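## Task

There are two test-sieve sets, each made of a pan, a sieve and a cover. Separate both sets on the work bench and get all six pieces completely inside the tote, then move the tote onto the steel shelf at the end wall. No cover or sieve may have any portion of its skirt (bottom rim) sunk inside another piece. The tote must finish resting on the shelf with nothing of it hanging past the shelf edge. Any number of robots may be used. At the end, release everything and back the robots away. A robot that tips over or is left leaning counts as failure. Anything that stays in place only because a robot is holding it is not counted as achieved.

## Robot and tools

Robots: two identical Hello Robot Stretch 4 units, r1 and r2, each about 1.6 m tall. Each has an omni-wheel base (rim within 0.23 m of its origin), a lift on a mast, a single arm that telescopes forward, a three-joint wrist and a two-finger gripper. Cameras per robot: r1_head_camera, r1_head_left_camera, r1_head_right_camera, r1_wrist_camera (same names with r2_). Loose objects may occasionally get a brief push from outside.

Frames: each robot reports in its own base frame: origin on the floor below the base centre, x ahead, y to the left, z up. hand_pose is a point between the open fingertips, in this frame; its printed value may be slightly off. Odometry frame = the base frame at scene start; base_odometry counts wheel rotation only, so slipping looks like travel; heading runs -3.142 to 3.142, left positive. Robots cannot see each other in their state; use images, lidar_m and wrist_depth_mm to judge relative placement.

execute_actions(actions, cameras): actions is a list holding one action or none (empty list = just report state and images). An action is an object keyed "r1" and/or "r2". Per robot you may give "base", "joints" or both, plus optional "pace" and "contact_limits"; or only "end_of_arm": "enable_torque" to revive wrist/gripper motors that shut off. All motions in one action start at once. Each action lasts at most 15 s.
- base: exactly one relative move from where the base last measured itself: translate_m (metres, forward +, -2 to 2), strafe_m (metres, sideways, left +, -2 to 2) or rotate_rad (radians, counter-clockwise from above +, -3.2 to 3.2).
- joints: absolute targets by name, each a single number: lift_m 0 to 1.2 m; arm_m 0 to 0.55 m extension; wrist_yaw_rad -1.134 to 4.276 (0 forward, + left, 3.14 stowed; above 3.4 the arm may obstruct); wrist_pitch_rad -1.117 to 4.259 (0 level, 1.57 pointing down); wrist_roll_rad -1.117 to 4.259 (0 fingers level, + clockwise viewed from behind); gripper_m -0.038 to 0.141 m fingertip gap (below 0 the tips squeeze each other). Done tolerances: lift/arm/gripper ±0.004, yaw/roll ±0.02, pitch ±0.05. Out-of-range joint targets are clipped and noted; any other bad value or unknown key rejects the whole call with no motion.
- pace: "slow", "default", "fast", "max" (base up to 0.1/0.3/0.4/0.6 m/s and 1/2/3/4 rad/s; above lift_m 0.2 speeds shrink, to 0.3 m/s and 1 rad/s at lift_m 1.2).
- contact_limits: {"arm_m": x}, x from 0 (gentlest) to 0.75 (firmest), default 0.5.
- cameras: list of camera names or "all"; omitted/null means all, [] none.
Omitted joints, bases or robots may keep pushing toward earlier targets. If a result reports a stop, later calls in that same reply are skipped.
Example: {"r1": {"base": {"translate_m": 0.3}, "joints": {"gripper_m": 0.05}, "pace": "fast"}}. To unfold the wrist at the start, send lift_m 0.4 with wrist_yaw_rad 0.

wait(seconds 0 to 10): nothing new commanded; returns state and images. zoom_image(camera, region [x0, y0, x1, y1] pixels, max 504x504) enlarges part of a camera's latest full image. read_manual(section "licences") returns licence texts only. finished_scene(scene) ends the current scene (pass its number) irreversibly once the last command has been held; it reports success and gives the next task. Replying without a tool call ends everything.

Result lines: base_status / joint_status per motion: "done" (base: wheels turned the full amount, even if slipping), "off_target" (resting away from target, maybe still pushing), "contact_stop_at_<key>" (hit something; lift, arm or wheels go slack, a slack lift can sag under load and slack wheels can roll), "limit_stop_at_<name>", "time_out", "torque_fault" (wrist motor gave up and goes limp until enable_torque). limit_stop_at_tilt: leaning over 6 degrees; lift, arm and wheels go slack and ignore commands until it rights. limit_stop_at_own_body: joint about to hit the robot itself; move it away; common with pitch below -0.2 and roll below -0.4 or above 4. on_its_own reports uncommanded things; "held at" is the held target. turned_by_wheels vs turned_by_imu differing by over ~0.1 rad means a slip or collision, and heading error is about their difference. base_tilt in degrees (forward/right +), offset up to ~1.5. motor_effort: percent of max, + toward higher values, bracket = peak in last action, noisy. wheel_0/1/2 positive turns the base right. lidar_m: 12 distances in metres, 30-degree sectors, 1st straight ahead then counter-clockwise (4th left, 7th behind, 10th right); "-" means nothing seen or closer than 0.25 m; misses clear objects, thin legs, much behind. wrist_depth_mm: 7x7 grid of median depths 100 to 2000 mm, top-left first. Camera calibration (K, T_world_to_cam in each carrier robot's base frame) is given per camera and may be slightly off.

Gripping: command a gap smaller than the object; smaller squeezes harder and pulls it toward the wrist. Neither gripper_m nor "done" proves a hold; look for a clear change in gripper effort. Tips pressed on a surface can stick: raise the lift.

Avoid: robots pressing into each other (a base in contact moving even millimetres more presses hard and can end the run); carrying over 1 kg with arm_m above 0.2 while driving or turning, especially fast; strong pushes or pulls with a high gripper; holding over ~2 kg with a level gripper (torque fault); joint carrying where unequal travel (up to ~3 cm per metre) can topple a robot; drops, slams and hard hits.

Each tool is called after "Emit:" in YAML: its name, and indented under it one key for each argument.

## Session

Emit:
execute_actions:
  actions: []

Scene clock: 0.00 s.
r1.base_odometry: x=+0.000 y=+0.000 heading=+0.000 (m, m, rad; r1's odometry frame)
r1.turned_by_wheels: +0.000 (rad since the last result)
r1.turned_by_imu: +0.000 (rad since the last result)
r1.base_tilt: forward=-0.4 right=-1.0 (deg)
r1.lidar_m: 3.28 3.85 3.88 1.22 1.39 5.28 1.67 0.98 0.85 0.85 1.01 1.79
r1.base_status: not commanded
r1.joint_positions: lift_m=+0.252 arm_m=+0.001 wrist_yaw_rad=+3.188 wrist_pitch_rad=-0.001 wrist_roll_rad=-0.002 gripper_m=+0.057
r1.joint_status: not commanded
r1.motor_effort: lift_m=+20 arm_m=-1 wrist_yaw_rad=+0 wrist_pitch_rad=-4 wrist_roll_rad=-1 gripper_m=-4 wheel_0=+0 wheel_1=+0 wheel_2=+1 (%)
r1.hand_pose: x=-0.1206 y=+0.0738 z=+0.4301 quat_wxyz=(-0.023, +0.000, -0.001, +1.000) (m; r1's base frame)
r1.wrist_depth_mm: - 140 244 - - - - / - 112 139 - - - - / - 114 138 - - - - / - 137 172 - - - - / 211 1205 1756 - - - - / 976 1255 212 1808 213 1808 1808 / 976 1042 1138 147 1098 1160 1205
r2.base_odometry: x=+0.000 y=+0.000 heading=+0.000 (m, m, rad; r2's odometry frame)
r2.turned_by_wheels: +0.000 (rad since the last result)
r2.turned_by_imu: +0.000 (rad since the last result)
r2.base_tilt: forward=-0.4 right=+0.4 (deg)
r2.lidar_m: 2.03 2.04 1.05 0.87 0.85 0.99 1.62 3.08 3.22 3.84 1.13 1.19
r2.base_status: not commanded
r2.joint_positions: lift_m=+0.211 arm_m=+0.000 wrist_yaw_rad=+3.198 wrist_pitch_rad=-0.001 wrist_roll_rad=+0.015 gripper_m=+0.057
r2.joint_status: not commanded
r2.motor_effort: lift_m=+17 arm_m=-1 wrist_yaw_rad=+1 wrist_pitch_rad=-6 wrist_roll_rad=+0 gripper_m=-3 wheel_0=+0 wheel_1=+0 wheel_2=+0 (%)
r2.hand_pose: x=-0.1223 y=+0.0709 z=+0.3895 quat_wxyz=(-0.028, +0.000, +0.007, +1.000) (m; r2's base frame)
r2.wrist_depth_mm: - 137 183 - 1661 1118 878 / - 110 137 - 1661 1160 891 / - 115 137 - 1708 1160 878 / - 136 178 - 1756 1138 917 / 211 - - - 1618 1160 891 / 217 1464 200 1464 192 1138 904 / 220 946 976 124 991 931 878
pictures: r1_head_camera, r1_head_left_camera, r1_head_right_camera, r1_wrist_camera, r2_head_camera, r2_head_left_camera, r2_head_right_camera, r2_wrist_camera
camera_calibration (this result's frames):
r1_wrist_camera: T_world_to_cam=[[-0.046019, 0.998823, 0.0153243, -0.086276], [-0.0442776, 0.0132859, -0.998931, 0.483142], [-0.997959, -0.0466484, 0.043614, 0.0911166], [0, 0, 0, 1]] pos_world=[0.108353, 0.0840059, 0.479974]
r2_wrist_camera: T_world_to_cam=[[-0.0978181, 0.994687, -0.032094, -0.0588024], [-0.00531213, -0.03277, -0.999449, 0.445752], [-0.99519, -0.0975937, 0.00848941, 0.105627], [0, 0, 0, 1]] pos_world=[0.101735, 0.0834058, 0.442722]
Images, in order (width x height): r1_head_camera 420x560, r1_head_left_camera 420x672, r1_head_right_camera 420x672, r1_wrist_camera 616x392, r2_head_camera 420x560, r2_head_left_camera 420x672, r2_head_right_camera 420x672, r2_wrist_camera 616x392.

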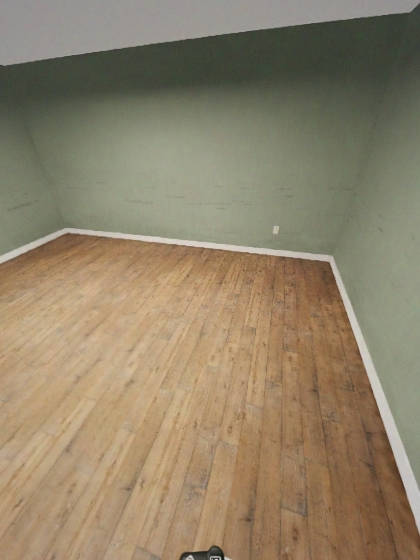

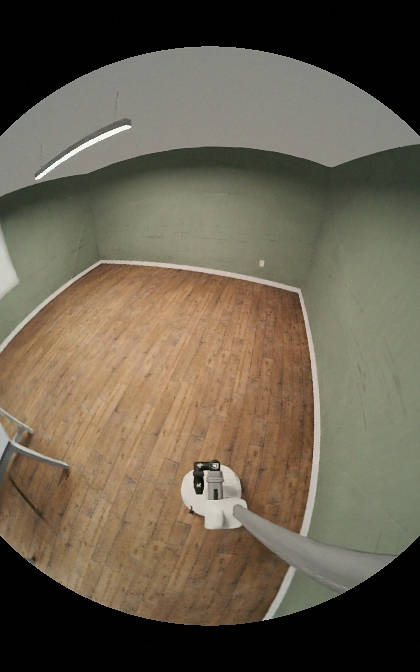

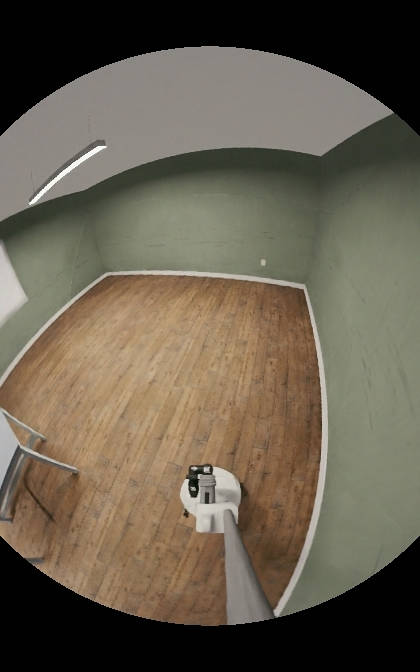

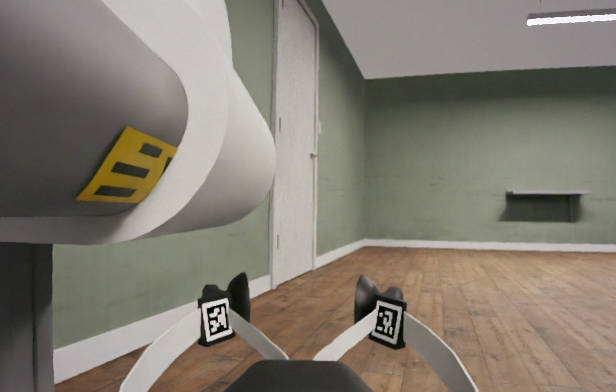

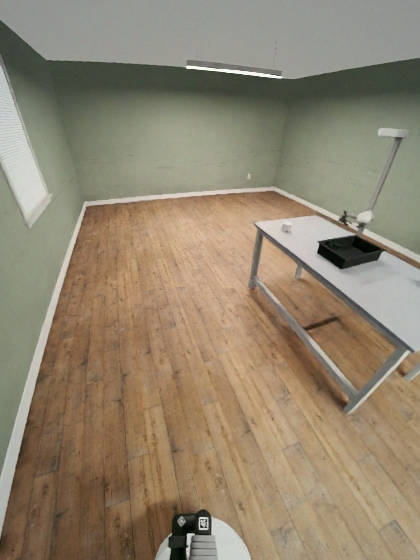

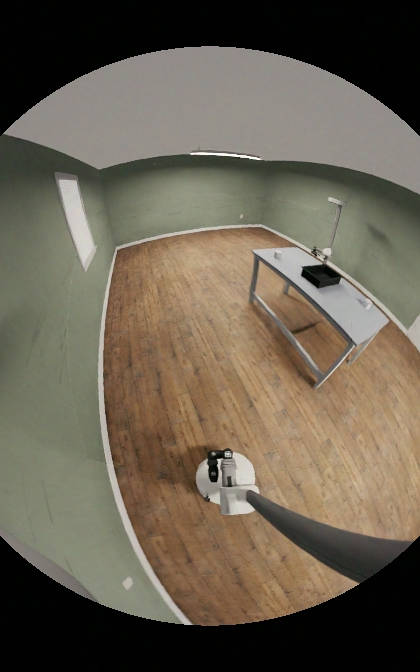

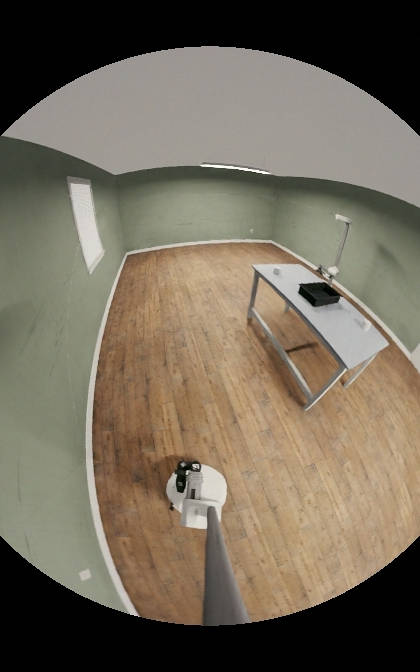

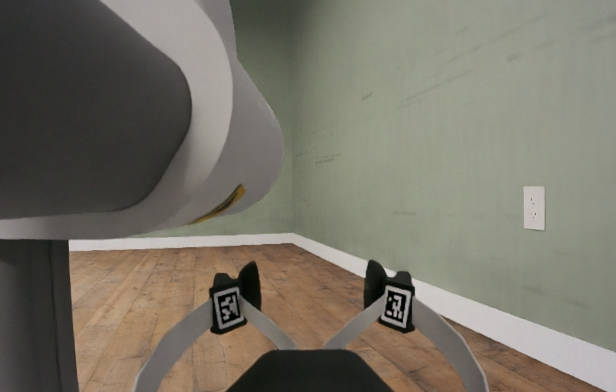

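Emit:
execute_actions:
  actions:
    - {"r1": {"base": {"rotate_rad": 0.895}, "joints": {"lift_m": 0.4, "wrist_yaw_rad": 0}, "pace": "fast"}, "r2": {"base": {"rotate_rad": -0.084}, "joints": {"lift_m": 0.4, "wrist_yaw_rad": 0}, "pace": "fast"}}
  cameras: ["r1_head_camera", "r1_head_left_camera"]

Scene clock: 62.57 s.
r1.base_odometry: x=+0.000 y=+0.000 heading=+0.895 (m, m, rad; r1's odometry frame)
r1.turned_by_wheels: +0.895 (rad since the last result)
r1.turned_by_imu: +0.913 (rad since the last result)
r1.base_tilt: forward=-0.3 right=-1.0 (deg)
r1.lidar_m: 3.90 1.21 1.24 1.92 2.19 1.09 0.85 0.84 0.92 1.42 3.26 3.58
r1.base_status: done
r1.joint_positions: lift_m=+0.400 arm_m=+0.001 wrist_yaw_rad=+0.001 wrist_pitch_rad=-0.001 wrist_roll_rad=-0.002 gripper_m=+0.057
r1.joint_status: all done
r1.motor_effort: lift_m=+23(25) arm_m=-1(0) wrist_yaw_rad=-2(5) wrist_pitch_rad=-4(4) wrist_roll_rad=+0(0) gripper_m=-4(2) wheel_0=+1(8) wheel_1=+0(9) wheel_2=-1(9) (%)
r1.hand_pose: x=+0.4602 y=-0.0873 z=+0.5782 quat_wxyz=(+1.000, -0.001, +0.000, +0.000) (m; r1's base frame)
r1.wrist_depth_mm: - - - - - - - / - - - - - - - / - - - - - - - / - - - - - - - / - - - - - - - / - - 211 - 213 - - / 1464 1336 1499 147 1430 1464 1576
r2.base_odometry: x=+0.000 y=+0.000 heading=-0.084 (m, m, rad; r2's odometry frame)
r2.turned_by_wheels: -0.084 (rad since the last result)
r2.turned_by_imu: -0.087 (rad since the last result)
r2.base_tilt: forward=-0.5 right=+0.4 (deg)
r2.lidar_m: 1.79 2.50 1.14 0.88 0.86 0.95 1.41 3.06 3.09 3.87 1.15 1.20
r2.base_status: done
r2.joint_positions: lift_m=+0.400 arm_m=+0.000 wrist_yaw_rad=+0.001 wrist_pitch_rad=+0.000 wrist_roll_rad=+0.015 gripper_m=+0.057
r2.joint_status: all done
r2.motor_effort: lift_m=+21(26) arm_m=-1(1) wrist_yaw_rad=-1(5) wrist_pitch_rad=-7(9) wrist_roll_rad=+0(1) gripper_m=-1(7) wheel_0=+1(5) wheel_1=+0(8) wheel_2=+0(5) (%)
r2.hand_pose: x=+0.4592 y=-0.0873 z=+0.5781 quat_wxyz=(+1.000, +0.007, +0.000, +0.000) (m; r2's base frame)
r2.wrist_depth_mm: - - - - - - - / - - - - - - - / - - - - - 1255 991 / - - - - - - - / - - - - - - - / - - 200 - 191 1921 1921 / 1430 1366 1366 124 1397 1098 1160
pictures: r1_head_camera, r1_head_left_camera
Images, in order (width x height): r1_head_camera 420x560, r1_head_left_camera 420x672.

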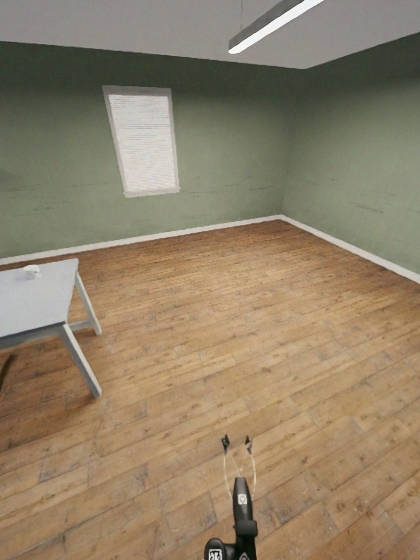

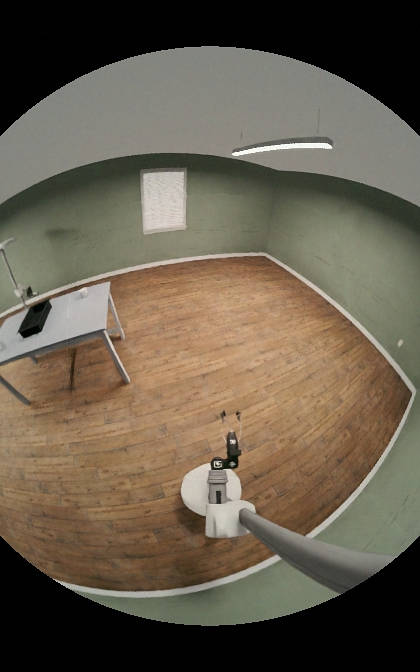

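Emit:
execute_actions:
  actions:
    - {"r1": {"base": {"strafe_m": 1.9}, "joints": {"lift_m": 1.08, "wrist_pitch_rad": 1.57, "gripper_m": 0.11}, "pace": "fast"}, "r2": {"base": {"translate_m": 1.855}, "joints": {"lift_m": 1.08, "wrist_pitch_rad": 1.57, "gripper_m": 0.11}, "pace": "fast"}}
  cameras: []

Emit:
execute_actions:
  actions:
    - {"r1": {"base": {"rotate_rad": 0.37}, "pace": "fast"}, "r2": {"base": {"rotate_rad": -1.15}, "pace": "fast"}}
  cameras: ["r1_head_camera", "r2_head_camera", "r1_head_right_camera", "r2_head_right_camera"]

Scene clock: 75.60 s.
r1.base_odometry: x=-1.482 y=+1.188 heading=+0.895 (m, m, rad; r1's odometry frame)
r1.turned_by_wheels: +0.000 (rad since the last result)
r1.turned_by_imu: +0.004 (rad since the last result)
r1.base_tilt: forward=-0.4 right=-1.0 (deg)
r1.lidar_m: 0.44 0.43 3.50 3.33 3.58 1.95 1.57 1.55 1.71 2.63 1.16 0.56
r1.base_status: done
r1.joint_positions: lift_m=+1.080 arm_m=+0.001 wrist_yaw_rad=+0.000 wrist_pitch_rad=+1.570 wrist_roll_rad=-0.002 gripper_m=+0.110
r1.joint_status: all done
r1.motor_effort: lift_m=+22(28) arm_m=+0(0) wrist_yaw_rad=-1(1) wrist_pitch_rad=+3(5) wrist_roll_rad=-1(1) gripper_m=-1(4) wheel_0=+1(10) wheel_1=+0(13) wheel_2=+0(2) (%)
r1.hand_pose: x=+0.1719 y=-0.0874 z=+0.9696 quat_wxyz=(+0.707, -0.001, +0.707, +0.001) (m; r1's base frame)
r1.wrist_depth_mm: 433 436 1182 1182 1205 1205 1205 / 544 750 1205 1182 1182 1205 1182 / 1182 1160 1182 1182 1182 1182 1205 / 1160 1138 1160 1182 1160 1182 1182 / 1160 1182 960 976 1182 1160 1182 / 1182 1138 960 960 217 1160 1160 / 1138 1160 1160 148 1138 1182 1160
r2.base_odometry: x=+1.848 y=-0.155 heading=-0.084 (m, m, rad; r2's odometry frame)
r2.turned_by_wheels: +0.000 (rad since the last result)
r2.turned_by_imu: +0.000 (rad since the last result)
r2.base_tilt: forward=-0.4 right=+0.3 (deg)
r2.lidar_m: 3.78 3.72 2.05 1.63 1.60 1.77 2.63 0.98 0.48 0.34 0.33 3.33
r2.base_status: done
r2.joint_positions: lift_m=+1.080 arm_m=+0.000 wrist_yaw_rad=+0.000 wrist_pitch_rad=+1.570 wrist_roll_rad=+0.015 gripper_m=+0.110
r2.joint_status: all done
r2.motor_effort: lift_m=+21(22) arm_m=-1(1) wrist_yaw_rad=+2(0) wrist_pitch_rad=-1(4) wrist_roll_rad=-1(1) gripper_m=+1(1) wheel_0=+0(6) wheel_1=+0(6) wheel_2=-1(13) (%)
r2.hand_pose: x=+0.1709 y=-0.0874 z=+0.9695 quat_wxyz=(+0.707, +0.005, +0.707, -0.005) (m; r2's base frame)
r2.wrist_depth_mm: 1205 1229 1182 1182 1182 1182 1160 / 1205 1205 1182 1160 1182 1182 1182 / 1205 1205 1205 1182 1182 1205 427 / 1205 1182 1205 1160 1182 436 427 / 1205 1182 991 976 1182 1182 427 / 1205 1205 200 991 1229 1182 427 / 1205 1205 1205 123 1182 1182 449
pictures: none
No camera images: the call's "cameras" was empty. Leave "cameras" out to get every camera's image.

Scene clock: 77.73 s.
r1.base_odometry: x=-1.482 y=+1.188 heading=+1.264 (m, m, rad; r1's odometry frame)
r1.turned_by_wheels: +0.369 (rad since the last result)
r1.turned_by_imu: +0.377 (rad since the last result)
r1.base_tilt: forward=-0.4 right=-1.0 (deg)
r1.lidar_m: 0.43 3.32 3.46 3.31 2.25 1.62 1.56 1.64 2.20 5.03 0.63 0.46
r1.base_status: done
r1.joint_positions: lift_m=+1.080 arm_m=+0.001 wrist_yaw_rad=+0.000 wrist_pitch_rad=+1.570 wrist_roll_rad=-0.002 gripper_m=+0.110
r1.joint_status: not commanded
r1.motor_effort: lift_m=+22(22) arm_m=-1(1) wrist_yaw_rad=-1(2) wrist_pitch_rad=+3(1) wrist_roll_rad=-1(0) gripper_m=-1(2) wheel_0=-3(7) wheel_1=-2(6) wheel_2=-3(6) (%)
r1.hand_pose: x=+0.1719 y=-0.0874 z=+0.9696 quat_wxyz=(+0.707, -0.001, +0.707, +0.001) (m; r1's base frame)
r1.wrist_depth_mm: 1182 1182 496 831 831 831 462 / 1205 1182 1182 1182 1182 1205 1205 / 1182 1182 1182 1160 1182 1182 1182 / 1160 1182 1182 1182 1160 1160 1182 / 1160 1160 976 960 1182 1182 1182 / 1138 1160 960 960 218 1160 1160 / 1138 1138 1160 148 1138 1182 1160
r2.base_odometry: x=+1.848 y=-0.155 heading=-1.234 (m, m, rad; r2's odometry frame)
r2.turned_by_wheels: -1.150 (rad since the last result)
r2.turned_by_imu: -1.172 (rad since the last result)
r2.base_tilt: forward=-0.5 right=+0.3 (deg)
r2.lidar_m: 0.31 0.37 3.87 3.71 2.35 1.69 1.62 1.70 2.36 4.58 0.50 0.34
r2.base_status: done
r2.joint_positions: lift_m=+1.080 arm_m=+0.000 wrist_yaw_rad=+0.000 wrist_pitch_rad=+1.570 wrist_roll_rad=+0.015 gripper_m=+0.110
r2.joint_status: not commanded
r2.motor_effort: lift_m=+21(21) arm_m=-1(1) wrist_yaw_rad=+2(2) wrist_pitch_rad=+0(2) wrist_roll_rad=+0(1) gripper_m=+3(5) wheel_0=-1(4) wheel_1=-2(2) wheel_2=+1(5) (%)
r2.hand_pose: x=+0.1709 y=-0.0874 z=+0.9695 quat_wxyz=(+0.707, +0.005, +0.707, -0.005) (m; r2's base frame)
r2.wrist_depth_mm: 1182 430 433 430 427 424 421 / 1205 1205 433 442 452 1160 1160 / 1205 1205 1205 1205 1182 1160 1160 / 1182 1229 1182 1160 1182 1182 1182 / 1205 1205 976 976 1182 1205 1182 / 1205 1182 200 976 1182 1182 1182 / 1205 1229 1229 123 1229 1182 1182
pictures: r1_head_camera, r1_head_right_camera, r2_head_camera, r2_head_right_camera
Images, in order (width x height): r1_head_camera 420x560, r1_head_right_camera 420x672, r2_head_camera 420x560, r2_head_right_camera 420x672.

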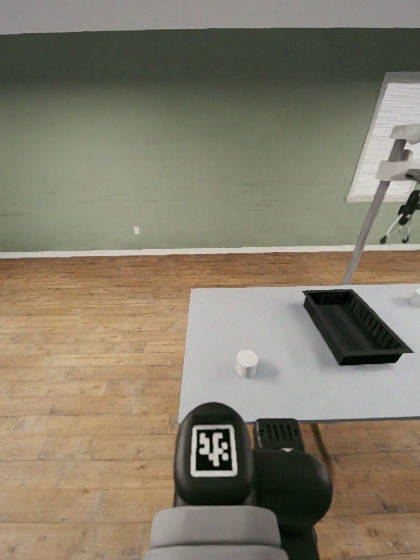

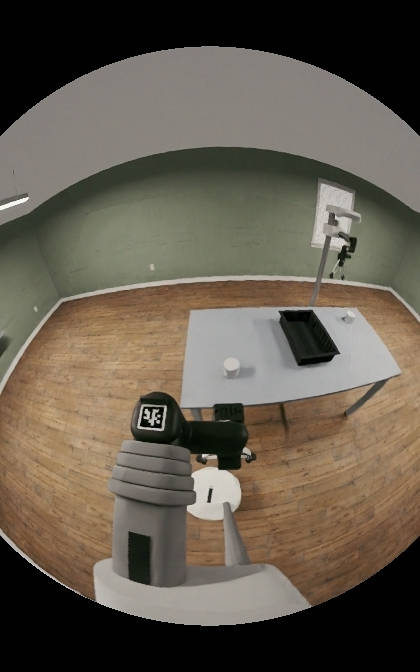

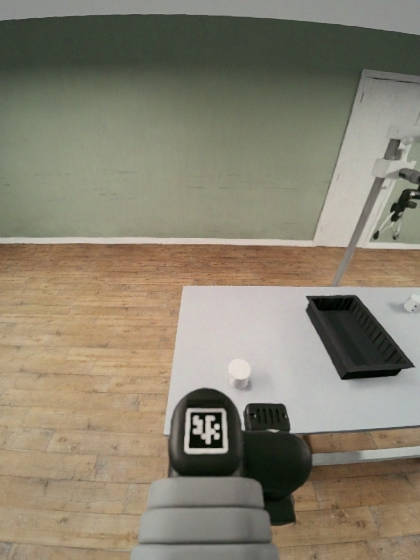

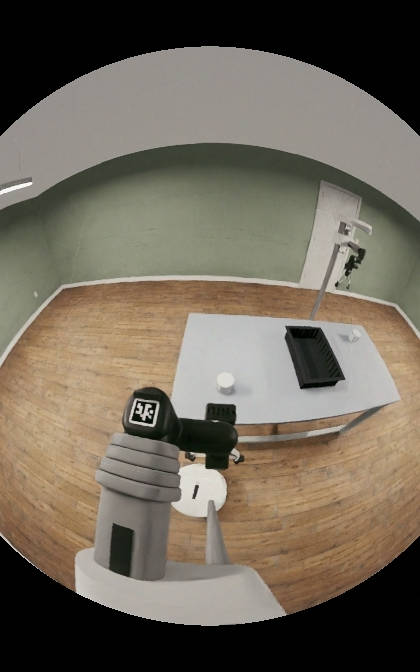

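Emit:
execute_actions:
  actions:
    - {"r1": {"base": {"translate_m": 0.17}, "joints": {"arm_m": 0.305, "lift_m": 1.03}, "pace": "fast"}, "r2": {"base": {"translate_m": 0.06}, "joints": {"arm_m": 0.323, "lift_m": 1.03}, "pace": "fast"}}
  cameras: ["r1_wrist_camera", "r2_wrist_camera"]

Scene clock: 102.27 s.
r1.base_odometry: x=-1.431 y=+1.350 heading=+1.265 (m, m, rad; r1's odometry frame)
r1.turned_by_wheels: +0.000 (rad since the last result)
r1.turned_by_imu: +0.000 (rad since the last result)
r1.base_tilt: forward=-0.3 right=-1.0 (deg)
r1.lidar_m: 0.26 0.27 3.46 3.30 2.50 1.80 1.73 1.79 2.46 1.14 0.39 0.28
r1.base_status: done
r1.joint_positions: lift_m=+1.030 arm_m=+0.304 wrist_yaw_rad=+0.000 wrist_pitch_rad=+1.570 wrist_roll_rad=-0.002 gripper_m=+0.110
r1.joint_status: all done
r1.motor_effort: lift_m=+19(23) arm_m=+5(5) wrist_yaw_rad=-1(1) wrist_pitch_rad=+3(1) wrist_roll_rad=-1(0) gripper_m=-1(2) wheel_0=+3(8) wheel_1=+2(9) wheel_2=-1(15) (%)
r1.hand_pose: x=+0.4753 y=-0.0874 z=+0.9199 quat_wxyz=(+0.707, -0.001, +0.707, +0.001) (m; r1's base frame)
r1.wrist_depth_mm: 1138 387 387 387 389 389 389 / 1138 384 384 384 387 384 387 / 1118 379 379 382 384 387 387 / 1118 379 382 382 382 382 384 / 1118 377 377 379 379 382 382 / 1098 375 377 379 218 382 379 / 1098 375 377 148 377 377 379
r2.base_odometry: x=+1.868 y=-0.212 heading=-1.234 (m, m, rad; r2's odometry frame)
r2.turned_by_wheels: +0.000 (rad since the last result)
r2.turned_by_imu: -0.001 (rad since the last result)
r2.base_tilt: forward=-0.5 right=+0.3 (deg)
r2.lidar_m: 0.26 0.29 3.86 3.73 2.40 1.77 1.67 1.75 2.44 1.16 0.42 0.30
r2.base_status: done
r2.joint_positions: lift_m=+1.030 arm_m=+0.322 wrist_yaw_rad=+0.000 wrist_pitch_rad=+1.570 wrist_roll_rad=+0.015 gripper_m=+0.110
r2.joint_status: all done
r2.motor_effort: lift_m=+14(19) arm_m=+4(7) wrist_yaw_rad=+1(1) wrist_pitch_rad=-1(3) wrist_roll_rad=-2(1) gripper_m=+0(4) wheel_0=+0(5) wheel_1=-1(4) wheel_2=+1(8) (%)
r2.hand_pose: x=+0.4934 y=-0.0874 z=+0.9200 quat_wxyz=(+0.707, +0.005, +0.707, -0.005) (m; r2's base frame)
r2.wrist_depth_mm: 1160 382 379 379 379 375 375 / 1160 382 382 377 377 375 375 / 1182 382 379 379 379 375 377 / 1182 382 379 382 379 379 375 / 1182 384 384 384 307 379 377 / 1160 384 201 382 307 379 377 / 1160 389 387 123 384 377 377
pictures: r1_wrist_camera, r2_wrist_camera
camera_calibration (this result's frames):
r1_wrist_camera: T_world_to_cam=[[0.0155843, -0.999878, 0.000706005, -0.0958414], [-0.99891, -0.0156003, -0.0439989, 0.573699], [0.0440046, -0.0000195436, -0.999031, 1.12489], [0, 0, 0, 1]] pos_world=[0.525067, -0.0868578, 1.14911]
r2_wrist_camera: T_world_to_cam=[[-0.0318187, -0.998642, -0.0412408, -0.0224664], [-0.999454, 0.0321588, -0.00761008, 0.557782], [0.008926, 0.0409762, -0.99912, 1.14207], [0, 0, 0, 1]] pos_world=[0.546568, -0.087171, 1.14438]
Images, in order (width x height): r1_wrist_camera 616x392, r2_wrist_camera 616x392.

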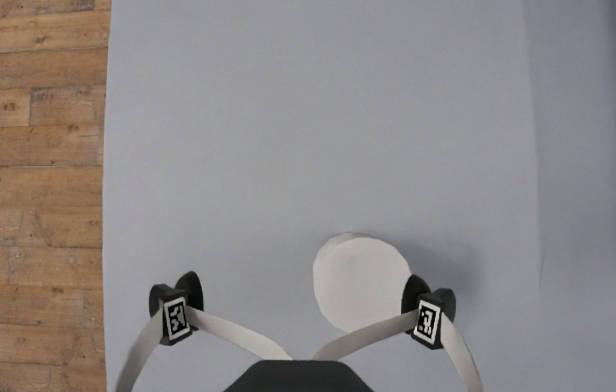

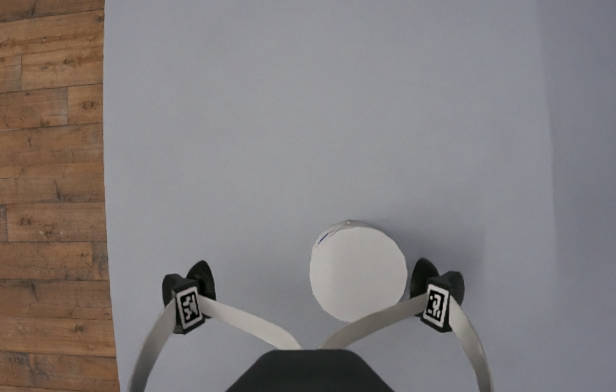

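Emit:
execute_actions:
  actions:
    - {"r1": {"base": {"strafe_m": -0.046}, "joints": {"arm_m": 0.297, "lift_m": 0.98}}, "r2": {"base": {"strafe_m": -0.037}, "joints": {"arm_m": 0.314, "lift_m": 0.98}}}
  cameras: ["r1_wrist_camera", "r2_wrist_camera"]

Scene clock: 115.97 s.
r1.base_odometry: x=-1.387 y=+1.337 heading=+1.265 (m, m, rad; r1's odometry frame)
r1.turned_by_wheels: +0.000 (rad since the last result)
r1.turned_by_imu: -0.001 (rad since the last result)
r1.base_tilt: forward=-0.4 right=-1.0 (deg)
r1.lidar_m: 0.27 0.28 3.51 3.34 2.52 1.80 1.72 1.79 2.44 1.14 0.40 0.28
r1.base_status: done
r1.joint_positions: lift_m=+0.980 arm_m=+0.298 wrist_yaw_rad=+0.000 wrist_pitch_rad=+1.570 wrist_roll_rad=-0.002 gripper_m=+0.110
r1.joint_status: all done
r1.motor_effort: lift_m=+18(16) arm_m=-5(5) wrist_yaw_rad=-2(1) wrist_pitch_rad=+2(3) wrist_roll_rad=+0(0) gripper_m=-1(1) wheel_0=+1(10) wheel_1=-1(7) wheel_2=+0(1) (%)
r1.hand_pose: x=+0.4691 y=-0.0874 z=+0.8699 quat_wxyz=(+0.707, -0.001, +0.707, +0.001) (m; r1's base frame)
r1.wrist_depth_mm: 334 336 336 336 336 338 340 / 336 334 334 336 336 338 336 / 330 332 334 334 334 334 336 / 330 332 330 332 332 332 336 / 327 330 329 259 332 330 332 / 327 327 257 257 218 330 330 / 327 327 327 148 329 329 329
r2.base_odometry: x=+1.833 y=-0.224 heading=-1.234 (m, m, rad; r2's odometry frame)
r2.turned_by_wheels: +0.000 (rad since the last result)
r2.turned_by_imu: -0.001 (rad since the last result)
r2.base_tilt: forward=-0.5 right=+0.3 (deg)
r2.lidar_m: 0.27 0.29 3.92 3.75 2.43 1.76 1.67 1.75 2.40 1.16 0.41 0.28
r2.base_status: done
r2.joint_positions: lift_m=+0.980 arm_m=+0.315 wrist_yaw_rad=+0.000 wrist_pitch_rad=+1.570 wrist_roll_rad=+0.015 gripper_m=+0.110
r2.joint_status: all done
r2.motor_effort: lift_m=+14(13) arm_m=-4(0) wrist_yaw_rad=+1(1) wrist_pitch_rad=-2(0) wrist_roll_rad=-1(0) gripper_m=+0(0) wheel_0=+0(7) wheel_1=+0(4) wheel_2=+0(0) (%)
r2.hand_pose: x=+0.4859 y=-0.0874 z=+0.8700 quat_wxyz=(+0.707, +0.005, +0.707, -0.005) (m; r2's base frame)
r2.wrist_depth_mm: 332 332 329 329 329 327 325 / 336 332 332 330 329 327 324 / 334 332 330 327 329 327 327 / 334 334 332 332 332 329 327 / 334 334 330 259 329 329 329 / 338 336 200 260 259 329 325 / 338 336 334 123 330 329 327
pictures: r1_wrist_camera, r2_wrist_camera
camera_calibration (this result's frames):
r1_wrist_camera: T_world_to_cam=[[0.0155129, -0.999879, 0.000703758, -0.0956743], [-0.998917, -0.0155288, -0.0438525, 0.5652], [0.0438582, -0.000022718, -0.999038, 1.07534], [0, 0, 0, 1]] pos_world=[0.518909, -0.0868614, 1.09916]
r2_wrist_camera: T_world_to_cam=[[-0.0318938, -0.99864, -0.0412344, -0.024734], [-0.999453, 0.0322258, -0.00741027, 0.549739], [0.00872901, 0.0409755, -0.999122, 1.09232], [0, 0, 0, 1]] pos_world=[0.539115, -0.0871746, 1.09442]
Images, in order (width x height): r1_wrist_camera 616x392, r2_wrist_camera 616x392.

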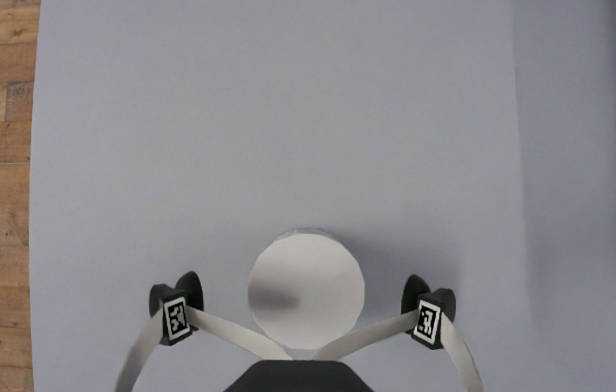

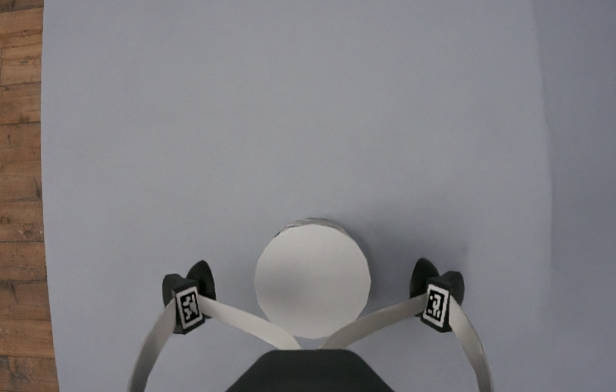

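Emit:
execute_actions:
  actions:
    - {"r1": {"joints": {"lift_m": 0.946, "gripper_m": 0.095}}, "r2": {"joints": {"lift_m": 0.945, "gripper_m": 0.095}}}
  cameras: []

Emit:
execute_actions:
  actions:
    - {"r1": {"joints": {"gripper_m": 0.042}}, "r2": {"joints": {"gripper_m": 0.042}}}
  cameras: []

Emit:
execute_actions:
  actions:
    - {"r1": {"joints": {"lift_m": 0.975}, "pace": "slow"}, "r2": {"joints": {"lift_m": 0.975}, "pace": "slow"}}
  cameras: ["r1_wrist_camera", "r2_wrist_camera", "r1_head_right_camera", "r2_head_right_camera"]

Scene clock: 127.43 s.
r1.base_odometry: x=-1.387 y=+1.337 heading=+1.265 (m, m, rad; r1's odometry frame)
r1.turned_by_wheels: +0.000 (rad since the last result)
r1.turned_by_imu: -0.001 (rad since the last result)
r1.base_tilt: forward=-0.4 right=-1.0 (deg)
r1.lidar_m: 0.26 0.27 3.53 3.35 2.50 1.77 1.73 1.79 2.44 1.14 0.39 0.28
r1.base_status: not commanded
r1.joint_positions: lift_m=+0.946 arm_m=+0.298 wrist_yaw_rad=+0.000 wrist_pitch_rad=+1.570 wrist_roll_rad=-0.002 gripper_m=+0.095
r1.joint_status: all done
r1.motor_effort: lift_m=+18(20) arm_m=-5(5) wrist_yaw_rad=-1(2) wrist_pitch_rad=+3(3) wrist_roll_rad=+0(1) gripper_m=-2(1) wheel_0=+1(1) wheel_1=-1(1) wheel_2=+0(0) (%)
r1.hand_pose: x=+0.4691 y=-0.0874 z=+0.8359 quat_wxyz=(+0.707, -0.001, +0.707, +0.001) (m; r1's base frame)
r1.wrist_depth_mm: 301 303 301 301 303 304 306 / 300 300 301 301 303 303 303 / 298 300 300 300 300 300 301 / 296 297 298 297 298 300 300 / 296 296 297 225 298 297 298 / 294 296 220 224 207 296 297 / 291 294 294 146 294 296 296
r2.base_odometry: x=+1.833 y=-0.224 heading=-1.234 (m, m, rad; r2's odometry frame)
r2.turned_by_wheels: +0.000 (rad since the last result)
r2.turned_by_imu: -0.001 (rad since the last result)
r2.base_tilt: forward=-0.4 right=+0.3 (deg)
r2.lidar_m: 0.27 0.27 3.88 3.74 2.41 1.75 1.69 1.74 2.41 1.14 0.41 0.31
r2.base_status: not commanded
r2.joint_positions: lift_m=+0.945 arm_m=+0.315 wrist_yaw_rad=+0.000 wrist_pitch_rad=+1.570 wrist_roll_rad=+0.015 gripper_m=+0.095
r2.joint_status: all done
r2.motor_effort: lift_m=+13(16) arm_m=-4(4) wrist_yaw_rad=+1(1) wrist_pitch_rad=+0(2) wrist_roll_rad=+1(0) gripper_m=-3(4) wheel_0=+0(0) wheel_1=+0(0) wheel_2=+0(0) (%)
r2.hand_pose: x=+0.4859 y=-0.0874 z=+0.8350 quat_wxyz=(+0.707, +0.005, +0.707, -0.005) (m; r2's base frame)
r2.wrist_depth_mm: 298 297 296 294 296 293 290 / 300 296 296 293 294 293 290 / 300 298 297 297 294 293 291 / 298 297 296 296 294 294 291 / 301 297 297 224 296 296 293 / 300 300 199 224 197 294 294 / 301 300 298 122 294 294 294
pictures: none
No camera images: the call's "cameras" was empty. Leave "cameras" out to get every camera's image.

Scene clock: 128.80 s.
r1.base_odometry: x=-1.387 y=+1.337 heading=+1.265 (m, m, rad; r1's odometry frame)
r1.turned_by_wheels: +0.000 (rad since the last result)
r1.turned_by_imu: +0.000 (rad since the last result)
r1.base_tilt: forward=-0.4 right=-1.0 (deg)
r1.lidar_m: 0.27 0.28 3.50 3.33 2.50 1.79 1.72 1.80 2.45 1.13 0.38 0.27
r1.base_status: not commanded
r1.joint_positions: lift_m=+0.946 arm_m=+0.298 wrist_yaw_rad=+0.000 wrist_pitch_rad=+1.570 wrist_roll_rad=-0.002 gripper_m=+0.042
r1.joint_status: all done
r1.motor_effort: lift_m=+18(18) arm_m=-5(5) wrist_yaw_rad=-1(1) wrist_pitch_rad=+2(3) wrist_roll_rad=+0(1) gripper_m=-23(22) wheel_0=+1(1) wheel_1=-1(1) wheel_2=+0(0) (%)
r1.hand_pose: x=+0.4691 y=-0.0874 z=+0.8359 quat_wxyz=(+0.707, -0.001, +0.707, +0.001) (m; r1's base frame)
r1.wrist_depth_mm: 300 301 301 303 304 303 304 / 298 300 300 303 301 301 303 / 297 298 298 298 298 301 301 / 296 297 298 298 298 298 298 / 294 297 297 220 298 297 298 / 294 294 209 220 208 296 297 / 293 293 294 220 294 296 296
r2.base_odometry: x=+1.833 y=-0.224 heading=-1.234 (m, m, rad; r2's odometry frame)
r2.turned_by_wheels: +0.000 (rad since the last result)
r2.turned_by_imu: +0.000 (rad since the last result)
r2.base_tilt: forward=-0.5 right=+0.3 (deg)
r2.lidar_m: 0.27 0.29 3.88 3.76 2.40 1.75 1.68 1.78 2.38 1.17 0.41 0.28
r2.base_status: not commanded
r2.joint_positions: lift_m=+0.945 arm_m=+0.315 wrist_yaw_rad=+0.000 wrist_pitch_rad=+1.570 wrist_roll_rad=+0.015 gripper_m=+0.042
r2.joint_status: all done
r2.motor_effort: lift_m=+14(14) arm_m=-4(4) wrist_yaw_rad=+1(1) wrist_pitch_rad=+0(1) wrist_roll_rad=-1(2) gripper_m=-19(20) wheel_0=+0(0) wheel_1=+1(0) wheel_2=+0(0) (%)
r2.hand_pose: x=+0.4859 y=-0.0874 z=+0.8350 quat_wxyz=(+0.707, +0.005, +0.707, -0.005) (m; r2's base frame)
r2.wrist_depth_mm: 298 297 296 293 293 291 290 / 297 298 296 296 294 291 291 / 298 297 297 296 296 293 291 / 300 298 297 297 296 291 293 / 300 300 300 222 294 293 293 / 301 300 194 223 190 296 294 / 303 301 298 166 296 294 294
pictures: none
No camera images: the call's "cameras" was empty. Leave "cameras" out to get every camera's image.

Scene clock: 129.87 s.
r1.base_odometry: x=-1.387 y=+1.337 heading=+1.265 (m, m, rad; r1's odometry frame)
r1.turned_by_wheels: +0.000 (rad since the last result)
r1.turned_by_imu: +0.000 (rad since the last result)
r1.base_tilt: forward=-0.4 right=-1.0 (deg)
r1.lidar_m: 0.26 0.29 3.51 3.34 2.49 1.80 1.71 1.79 2.44 1.15 0.39 0.28
r1.base_status: not commanded
r1.joint_positions: lift_m=+0.975 arm_m=+0.298 wrist_yaw_rad=+0.000 wrist_pitch_rad=+1.570 wrist_roll_rad=-0.002 gripper_m=+0.043
r1.joint_status: all done
r1.motor_effort: lift_m=+23(25) arm_m=-5(5) wrist_yaw_rad=+0(1) wrist_pitch_rad=+3(2) wrist_roll_rad=-1(0) gripper_m=-21(22) wheel_0=+1(1) wheel_1=-1(1) wheel_2=+0(0) (%)
r1.hand_pose: x=+0.4691 y=-0.0874 z=+0.8645 quat_wxyz=(+0.707, -0.001, +0.707, +0.001) (m; r1's base frame)
r1.wrist_depth_mm: 329 329 332 330 332 330 334 / 327 329 329 329 329 330 330 / 325 327 325 327 329 329 329 / 325 325 325 329 327 327 329 / 324 324 325 221 325 325 327 / 322 322 210 220 208 324 325 / 320 320 320 220 322 324 322
r2.base_odometry: x=+1.833 y=-0.224 heading=-1.234 (m, m, rad; r2's odometry frame)
r2.turned_by_wheels: +0.000 (rad since the last result)
r2.turned_by_imu: +0.000 (rad since the last result)
r2.base_tilt: forward=-0.4 right=+0.4 (deg)
r2.lidar_m: 0.28 0.29 3.91 3.74 2.41 1.76 1.68 1.74 2.40 1.15 0.41 0.28
r2.base_status: not commanded
r2.joint_positions: lift_m=+0.975 arm_m=+0.315 wrist_yaw_rad=+0.000 wrist_pitch_rad=+1.570 wrist_roll_rad=+0.015 gripper_m=+0.042
r2.joint_status: all done
r2.motor_effort: lift_m=+22(23) arm_m=-4(5) wrist_yaw_rad=+1(1) wrist_pitch_rad=-1(1) wrist_roll_rad=+0(1) gripper_m=-17(20) wheel_0=+0(0) wheel_1=+0(0) wheel_2=+0(0) (%)
r2.hand_pose: x=+0.4859 y=-0.0874 z=+0.8644 quat_wxyz=(+0.707, +0.005, +0.707, -0.005) (m; r2's base frame)
r2.wrist_depth_mm: 327 325 324 322 322 319 319 / 327 325 325 325 324 322 320 / 329 327 325 325 325 322 320 / 329 329 325 325 324 322 322 / 327 329 329 222 324 322 320 / 329 329 195 222 191 324 322 / 330 329 327 167 325 322 322
pictures: r1_head_right_camera, r1_wrist_camera, r2_head_right_camera, r2_wrist_camera
camera_calibration (this result's frames):
r1_wrist_camera: T_world_to_cam=[[0.0155129, -0.999879, 0.000703762, -0.0956704], [-0.998917, -0.0155289, -0.0438528, 0.564956], [0.0438584, -0.0000227151, -0.999038, 1.0699], [0, 0, 0, 1]] pos_world=[0.518905, -0.0868614, 1.09371]
r2_wrist_camera: T_world_to_cam=[[-0.0318937, -0.99864, -0.0412344, -0.0249677], [-0.999453, 0.0322256, -0.00741027, 0.549694], [0.008729, 0.0409755, -0.999122, 1.08666], [0, 0, 0, 1]] pos_world=[0.539112, -0.0871746, 1.08875]
Images, in order (width x height): r1_head_right_camera 420x672, r1_wrist_camera 616x392, r2_head_right_camera 420x672, r2_wrist_camera 616x392.

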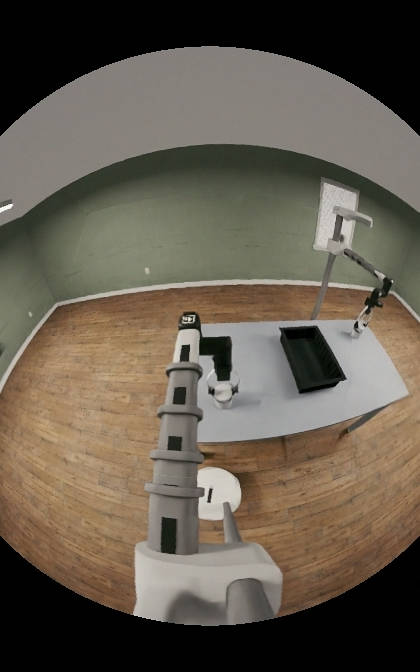

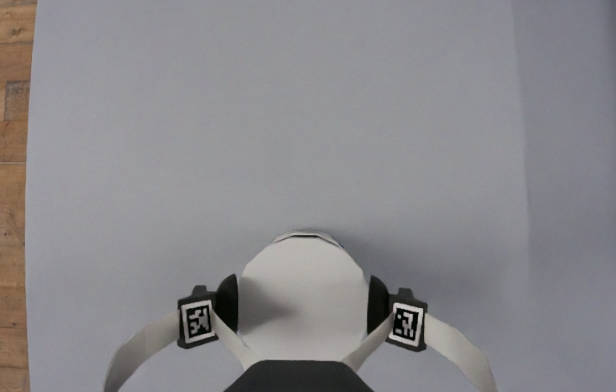

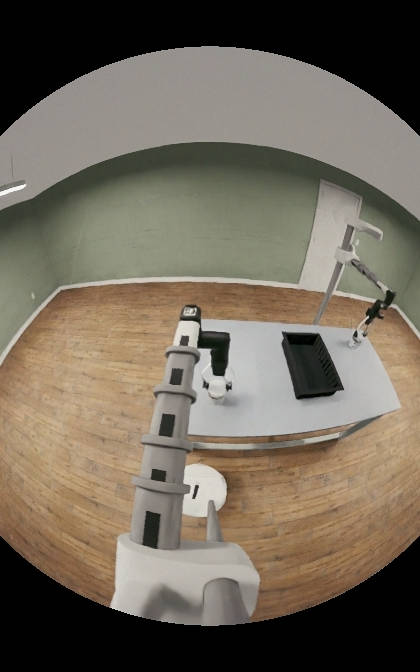

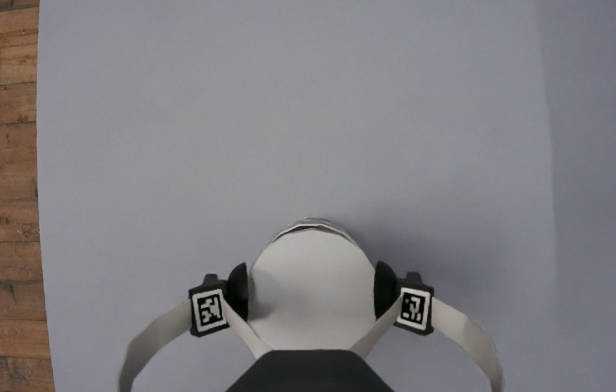

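Emit:
execute_actions:
  actions:
    - {"r1": {"base": {"strafe_m": -0.427}, "joints": {"lift_m": 1.05}}, "r2": {"base": {"strafe_m": -0.442}, "joints": {"lift_m": 1.05}}}
  cameras: []

Emit:
execute_actions:
  actions:
    - {"r1": {"joints": {"wrist_roll_rad": 1.57, "arm_m": 0.41}, "pace": "slow"}, "r2": {"joints": {"wrist_roll_rad": 1.57, "arm_m": 0.414}, "pace": "slow"}}
  cameras: ["r1_wrist_camera", "r2_wrist_camera", "r1_head_right_camera", "r2_head_right_camera"]

Scene clock: 151.73 s.
r1.base_odometry: x=-0.980 y=+1.208 heading=+1.264 (m, m, rad; r1's odometry frame)
r1.turned_by_wheels: +0.000 (rad since the last result)
r1.turned_by_imu: -0.003 (rad since the last result)
r1.base_tilt: forward=-0.4 right=-1.0 (deg)
r1.lidar_m: 0.27 0.28 0.39 3.77 2.49 1.81 1.73 1.79 2.44 4.55 0.40 0.29
r1.base_status: done
r1.joint_positions: lift_m=+1.050 arm_m=+0.298 wrist_yaw_rad=+0.000 wrist_pitch_rad=+1.570 wrist_roll_rad=-0.002 gripper_m=+0.043
r1.joint_status: all done
r1.motor_effort: lift_m=+24(24) arm_m=-5(5) wrist_yaw_rad=-2(1) wrist_pitch_rad=+2(2) wrist_roll_rad=+0(0) gripper_m=-23(21) wheel_0=-2(9) wheel_1=-1(12) wheel_2=+0(8) (%)
r1.hand_pose: x=+0.4691 y=-0.0874 z=+0.9395 quat_wxyz=(+0.707, -0.001, +0.707, +0.001) (m; r1's base frame)
r1.wrist_depth_mm: 404 404 404 402 402 379 407 / 402 402 402 399 404 389 407 / 399 402 399 399 399 397 359 / 399 397 399 397 399 397 359 / 397 397 397 221 342 324 357 / 394 397 210 220 208 397 399 / 394 394 394 219 397 397 397
r2.base_odometry: x=+1.416 y=-0.370 heading=-1.234 (m, m, rad; r2's odometry frame)
r2.turned_by_wheels: +0.000 (rad since the last result)
r2.turned_by_imu: -0.001 (rad since the last result)
r2.base_tilt: forward=-0.5 right=+0.4 (deg)
r2.lidar_m: 0.27 0.29 0.41 4.19 2.40 1.76 1.66 1.76 2.42 4.09 0.43 0.29
r2.base_status: done
r2.joint_positions: lift_m=+1.050 arm_m=+0.315 wrist_yaw_rad=+0.000 wrist_pitch_rad=+1.570 wrist_roll_rad=+0.015 gripper_m=+0.042
r2.joint_status: all done
r2.motor_effort: lift_m=+20(20) arm_m=-5(4) wrist_yaw_rad=+2(0) wrist_pitch_rad=-1(0) wrist_roll_rad=-1(1) gripper_m=-4(20) wheel_0=-2(8) wheel_1=+2(10) wheel_2=+0(3) (%)
r2.hand_pose: x=+0.4859 y=-0.0874 z=+0.9395 quat_wxyz=(+0.707, +0.005, +0.707, -0.005) (m; r2's base frame)
r2.wrist_depth_mm: 404 404 397 394 397 384 307 / 404 402 402 397 394 394 307 / 402 402 402 397 397 392 310 / 407 404 399 397 394 394 314 / 394 407 402 394 389 343 309 / 404 404 195 314 193 399 399 / 407 404 404 122 399 399 397
pictures: none
No camera images: the call's "cameras" was empty. Leave "cameras" out to get every camera's image.

Scene clock: 154.13 s.
r1.base_odometry: x=-0.980 y=+1.208 heading=+1.264 (m, m, rad; r1's odometry frame)
r1.turned_by_wheels: +0.000 (rad since the last result)
r1.turned_by_imu: -0.001 (rad since the last result)
r1.base_tilt: forward=-0.4 right=-1.0 (deg)
r1.lidar_m: 0.27 0.28 0.39 3.77 2.48 1.80 1.72 1.80 2.43 4.56 0.41 0.28
r1.base_status: not commanded
r1.joint_positions: lift_m=+1.050 arm_m=+0.409 wrist_yaw_rad=+0.000 wrist_pitch_rad=+1.570 wrist_roll_rad=+1.570 gripper_m=+0.043
r1.joint_status: all done
r1.motor_effort: lift_m=+23(23) arm_m=+6(7) wrist_yaw_rad=-2(2) wrist_pitch_rad=+3(2) wrist_roll_rad=+1(7) gripper_m=-23(23) wheel_0=-2(2) wheel_1=-1(1) wheel_2=+0(0) (%)
r1.hand_pose: x=+0.5802 y=-0.0874 z=+0.9395 quat_wxyz=(+0.501, +0.500, +0.500, -0.499) (m; r1's base frame)
r1.wrist_depth_mm: 199 359 317 319 320 410 413 / 329 382 399 402 351 410 410 / 397 397 399 399 387 407 407 / 392 397 397 397 394 404 407 / 392 392 397 222 397 402 402 / 364 389 209 220 208 397 399 / 307 306 307 220 394 394 397
r2.base_odometry: x=+1.416 y=-0.370 heading=-1.234 (m, m, rad; r2's odometry frame)
r2.turned_by_wheels: +0.000 (rad since the last result)
r2.turned_by_imu: -0.001 (rad since the last result)
r2.base_tilt: forward=-0.5 right=+0.4 (deg)
r2.lidar_m: 0.26 0.30 0.41 4.20 2.42 1.76 1.68 1.78 2.41 4.08 0.42 0.30
r2.base_status: not commanded
r2.joint_positions: lift_m=+1.050 arm_m=+0.413 wrist_yaw_rad=+0.000 wrist_pitch_rad=+1.570 wrist_roll_rad=+1.570 gripper_m=+0.042
r2.joint_status: all done
r2.motor_effort: lift_m=+20(20) arm_m=+4(5) wrist_yaw_rad=+1(1) wrist_pitch_rad=+0(2) wrist_roll_rad=+1(5) gripper_m=-4(1) wheel_0=-2(2) wheel_1=+1(2) wheel_2=+0(0) (%)
r2.hand_pose: x=+0.5843 y=-0.0874 z=+0.9395 quat_wxyz=(+0.501, +0.500, +0.500, -0.499) (m; r2's base frame)
r2.wrist_depth_mm: 183 314 314 319 312 397 397 / 222 397 399 397 394 397 397 / 382 399 397 399 394 397 397 / 382 399 399 399 397 399 397 / 379 402 399 399 394 399 397 / 332 336 194 322 192 402 399 / 404 404 404 122 402 402 397
pictures: r1_head_right_camera, r1_wrist_camera, r2_head_right_camera, r2_wrist_camera
camera_calibration (this result's frames):
r1_wrist_camera: T_world_to_cam=[[-0.99989, -0.0148042, -0.000146748, 0.578584], [-0.0147842, 0.998965, -0.0430167, 0.196135], [0.000783423, -0.0430098, -0.999074, 1.16124], [0, 0, 0, 1]] pos_world=[0.580511, -0.137422, 1.16869]
r2_wrist_camera: T_world_to_cam=[[-0.99899, 0.0160459, -0.0419714, 0.635764], [0.0163388, 0.999844, -0.0066453, 0.13892], [0.0418583, -0.00732435, -0.999097, 1.13727], [0, 0, 0, 1]] pos_world=[0.585248, -0.14077, 1.16385]
Images, in order (width x height): r1_head_right_camera 420x672, r1_wrist_camera 616x392, r2_head_right_camera 420x672, r2_wrist_camera 616x392.

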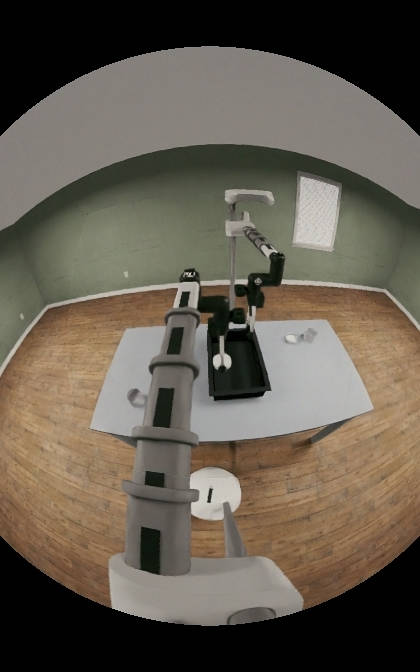

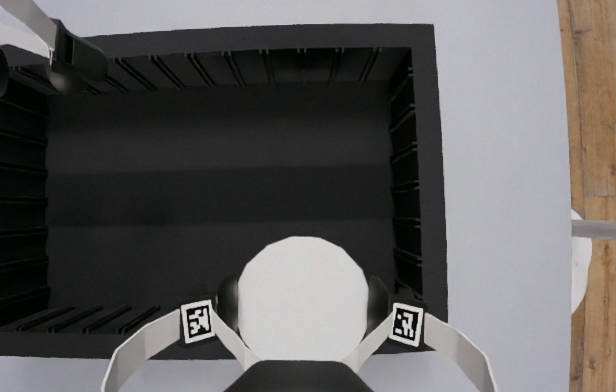

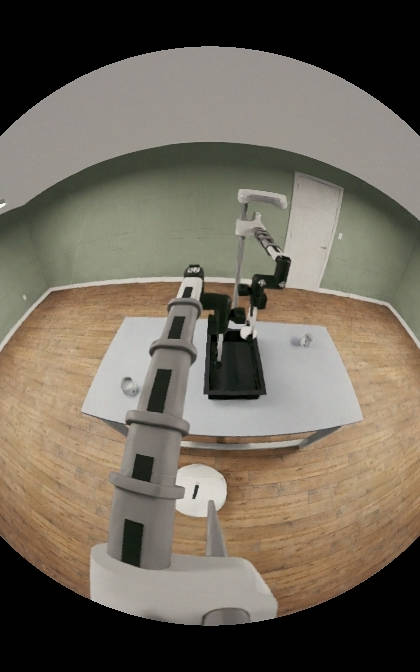

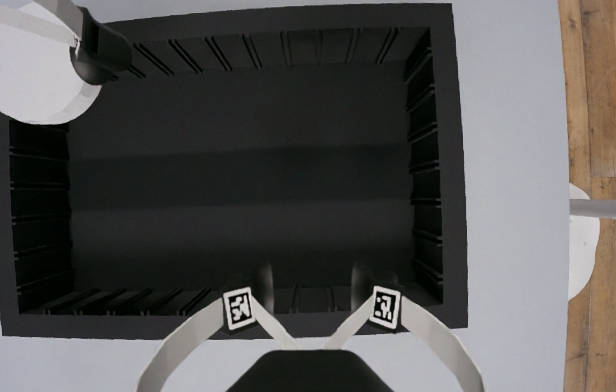

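Emit:
execute_actions:
  actions:
    - {"r1": {"base": {"strafe_m": -0.015}, "joints": {"lift_m": 1.0}}, "r2": {"base": {"strafe_m": 0.3}, "joints": {"wrist_roll_rad": 0.0, "arm_m": 0.3, "gripper_m": 0.11}, "pace": "fast"}}
  cameras: ["r1_wrist_camera", "r2_wrist_camera"]

Scene clock: 168.17 s.
r1.base_odometry: x=-0.966 y=+1.203 heading=+1.264 (m, m, rad; r1's odometry frame)
r1.turned_by_wheels: +0.000 (rad since the last result)
r1.turned_by_imu: -0.002 (rad since the last result)
r1.base_tilt: forward=-0.4 right=-1.0 (deg)
r1.lidar_m: 0.26 0.28 0.39 3.80 2.49 1.80 1.72 1.78 2.42 4.53 0.40 0.28
r1.base_status: done
r1.joint_positions: lift_m=+1.000 arm_m=+0.409 wrist_yaw_rad=+0.000 wrist_pitch_rad=+1.570 wrist_roll_rad=+1.570 gripper_m=+0.043
r1.joint_status: all done
r1.motor_effort: lift_m=+18(19) arm_m=+5(6) wrist_yaw_rad=-1(1) wrist_pitch_rad=+3(3) wrist_roll_rad=+1(1) gripper_m=-23(21) wheel_0=-1(8) wheel_1=-3(9) wheel_2=+0(2) (%)
r1.hand_pose: x=+0.5802 y=-0.0874 z=+0.8899 quat_wxyz=(+0.501, +0.500, +0.500, -0.499) (m; r1's base frame)
r1.wrist_depth_mm: 265 267 268 268 270 359 359 / 320 336 351 351 330 357 359 / 347 349 349 351 351 355 357 / 345 347 349 349 351 353 355 / 345 343 345 221 347 353 351 / 342 343 209 220 208 349 351 / 294 260 262 220 259 304 349
r2.base_odometry: x=+1.699 y=-0.271 heading=-1.234 (m, m, rad; r2's odometry frame)
r2.turned_by_wheels: +0.000 (rad since the last result)
r2.turned_by_imu: -0.002 (rad since the last result)
r2.base_tilt: forward=-0.4 right=+0.3 (deg)
r2.lidar_m: 0.25 0.28 0.45 3.90 2.40 1.75 1.66 1.74 2.39 1.13 0.42 0.30
r2.base_status: done
r2.joint_positions: lift_m=+1.050 arm_m=+0.301 wrist_yaw_rad=+0.000 wrist_pitch_rad=+1.570 wrist_roll_rad=+0.000 gripper_m=+0.110
r2.joint_status: all done
r2.motor_effort: lift_m=+20(20) arm_m=-4(12) wrist_yaw_rad=+1(0) wrist_pitch_rad=-1(1) wrist_roll_rad=-1(5) gripper_m=+0(3) wheel_0=+1(10) wheel_1=-1(7) wheel_2=+0(0) (%)
r2.hand_pose: x=+0.4719 y=-0.0874 z=+0.9395 quat_wxyz=(+0.707, +0.000, +0.707, +0.000) (m; r2's base frame)
r2.wrist_depth_mm: 404 402 399 397 397 394 377 / 404 404 402 397 397 397 384 / 404 407 404 399 397 397 394 / 404 404 402 399 397 399 387 / 404 370 402 392 397 397 394 / 404 404 201 399 402 399 399 / 410 404 404 123 402 399 402
pictures: r1_wrist_camera, r2_wrist_camera
camera_calibration (this result's frames):
r1_wrist_camera: T_world_to_cam=[[-0.99989, -0.0148035, -0.000146867, 0.5786], [-0.0147835, 0.998965, -0.0430167, 0.194001], [0.000783513, -0.0430098, -0.999074, 1.11169], [0, 0, 0, 1]] pos_world=[0.580534, -0.137422, 1.11909]
r2_wrist_camera: T_world_to_cam=[[-0.0177284, -0.998993, -0.0412219, -0.0290438], [-0.99981, 0.0180448, -0.00731711, 0.535039], [0.00805358, 0.0410844, -0.999123, 1.1622], [0, 0, 0, 1]] pos_world=[0.525063, -0.0864177, 1.1639]
Images, in order (width x height): r1_wrist_camera 616x392, r2_wrist_camera 616x392.

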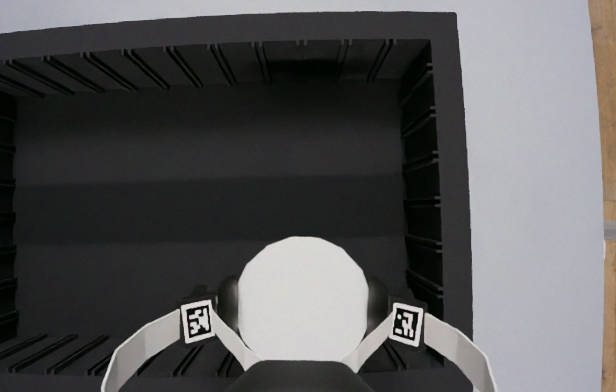

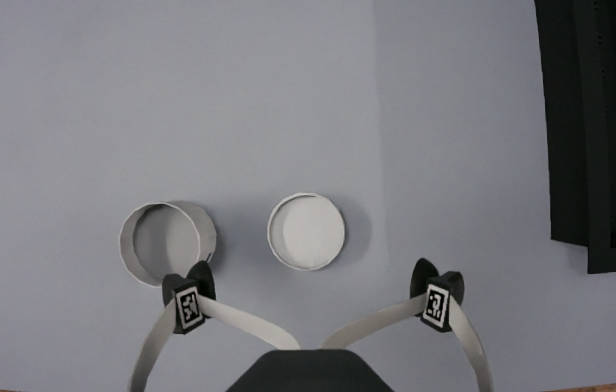

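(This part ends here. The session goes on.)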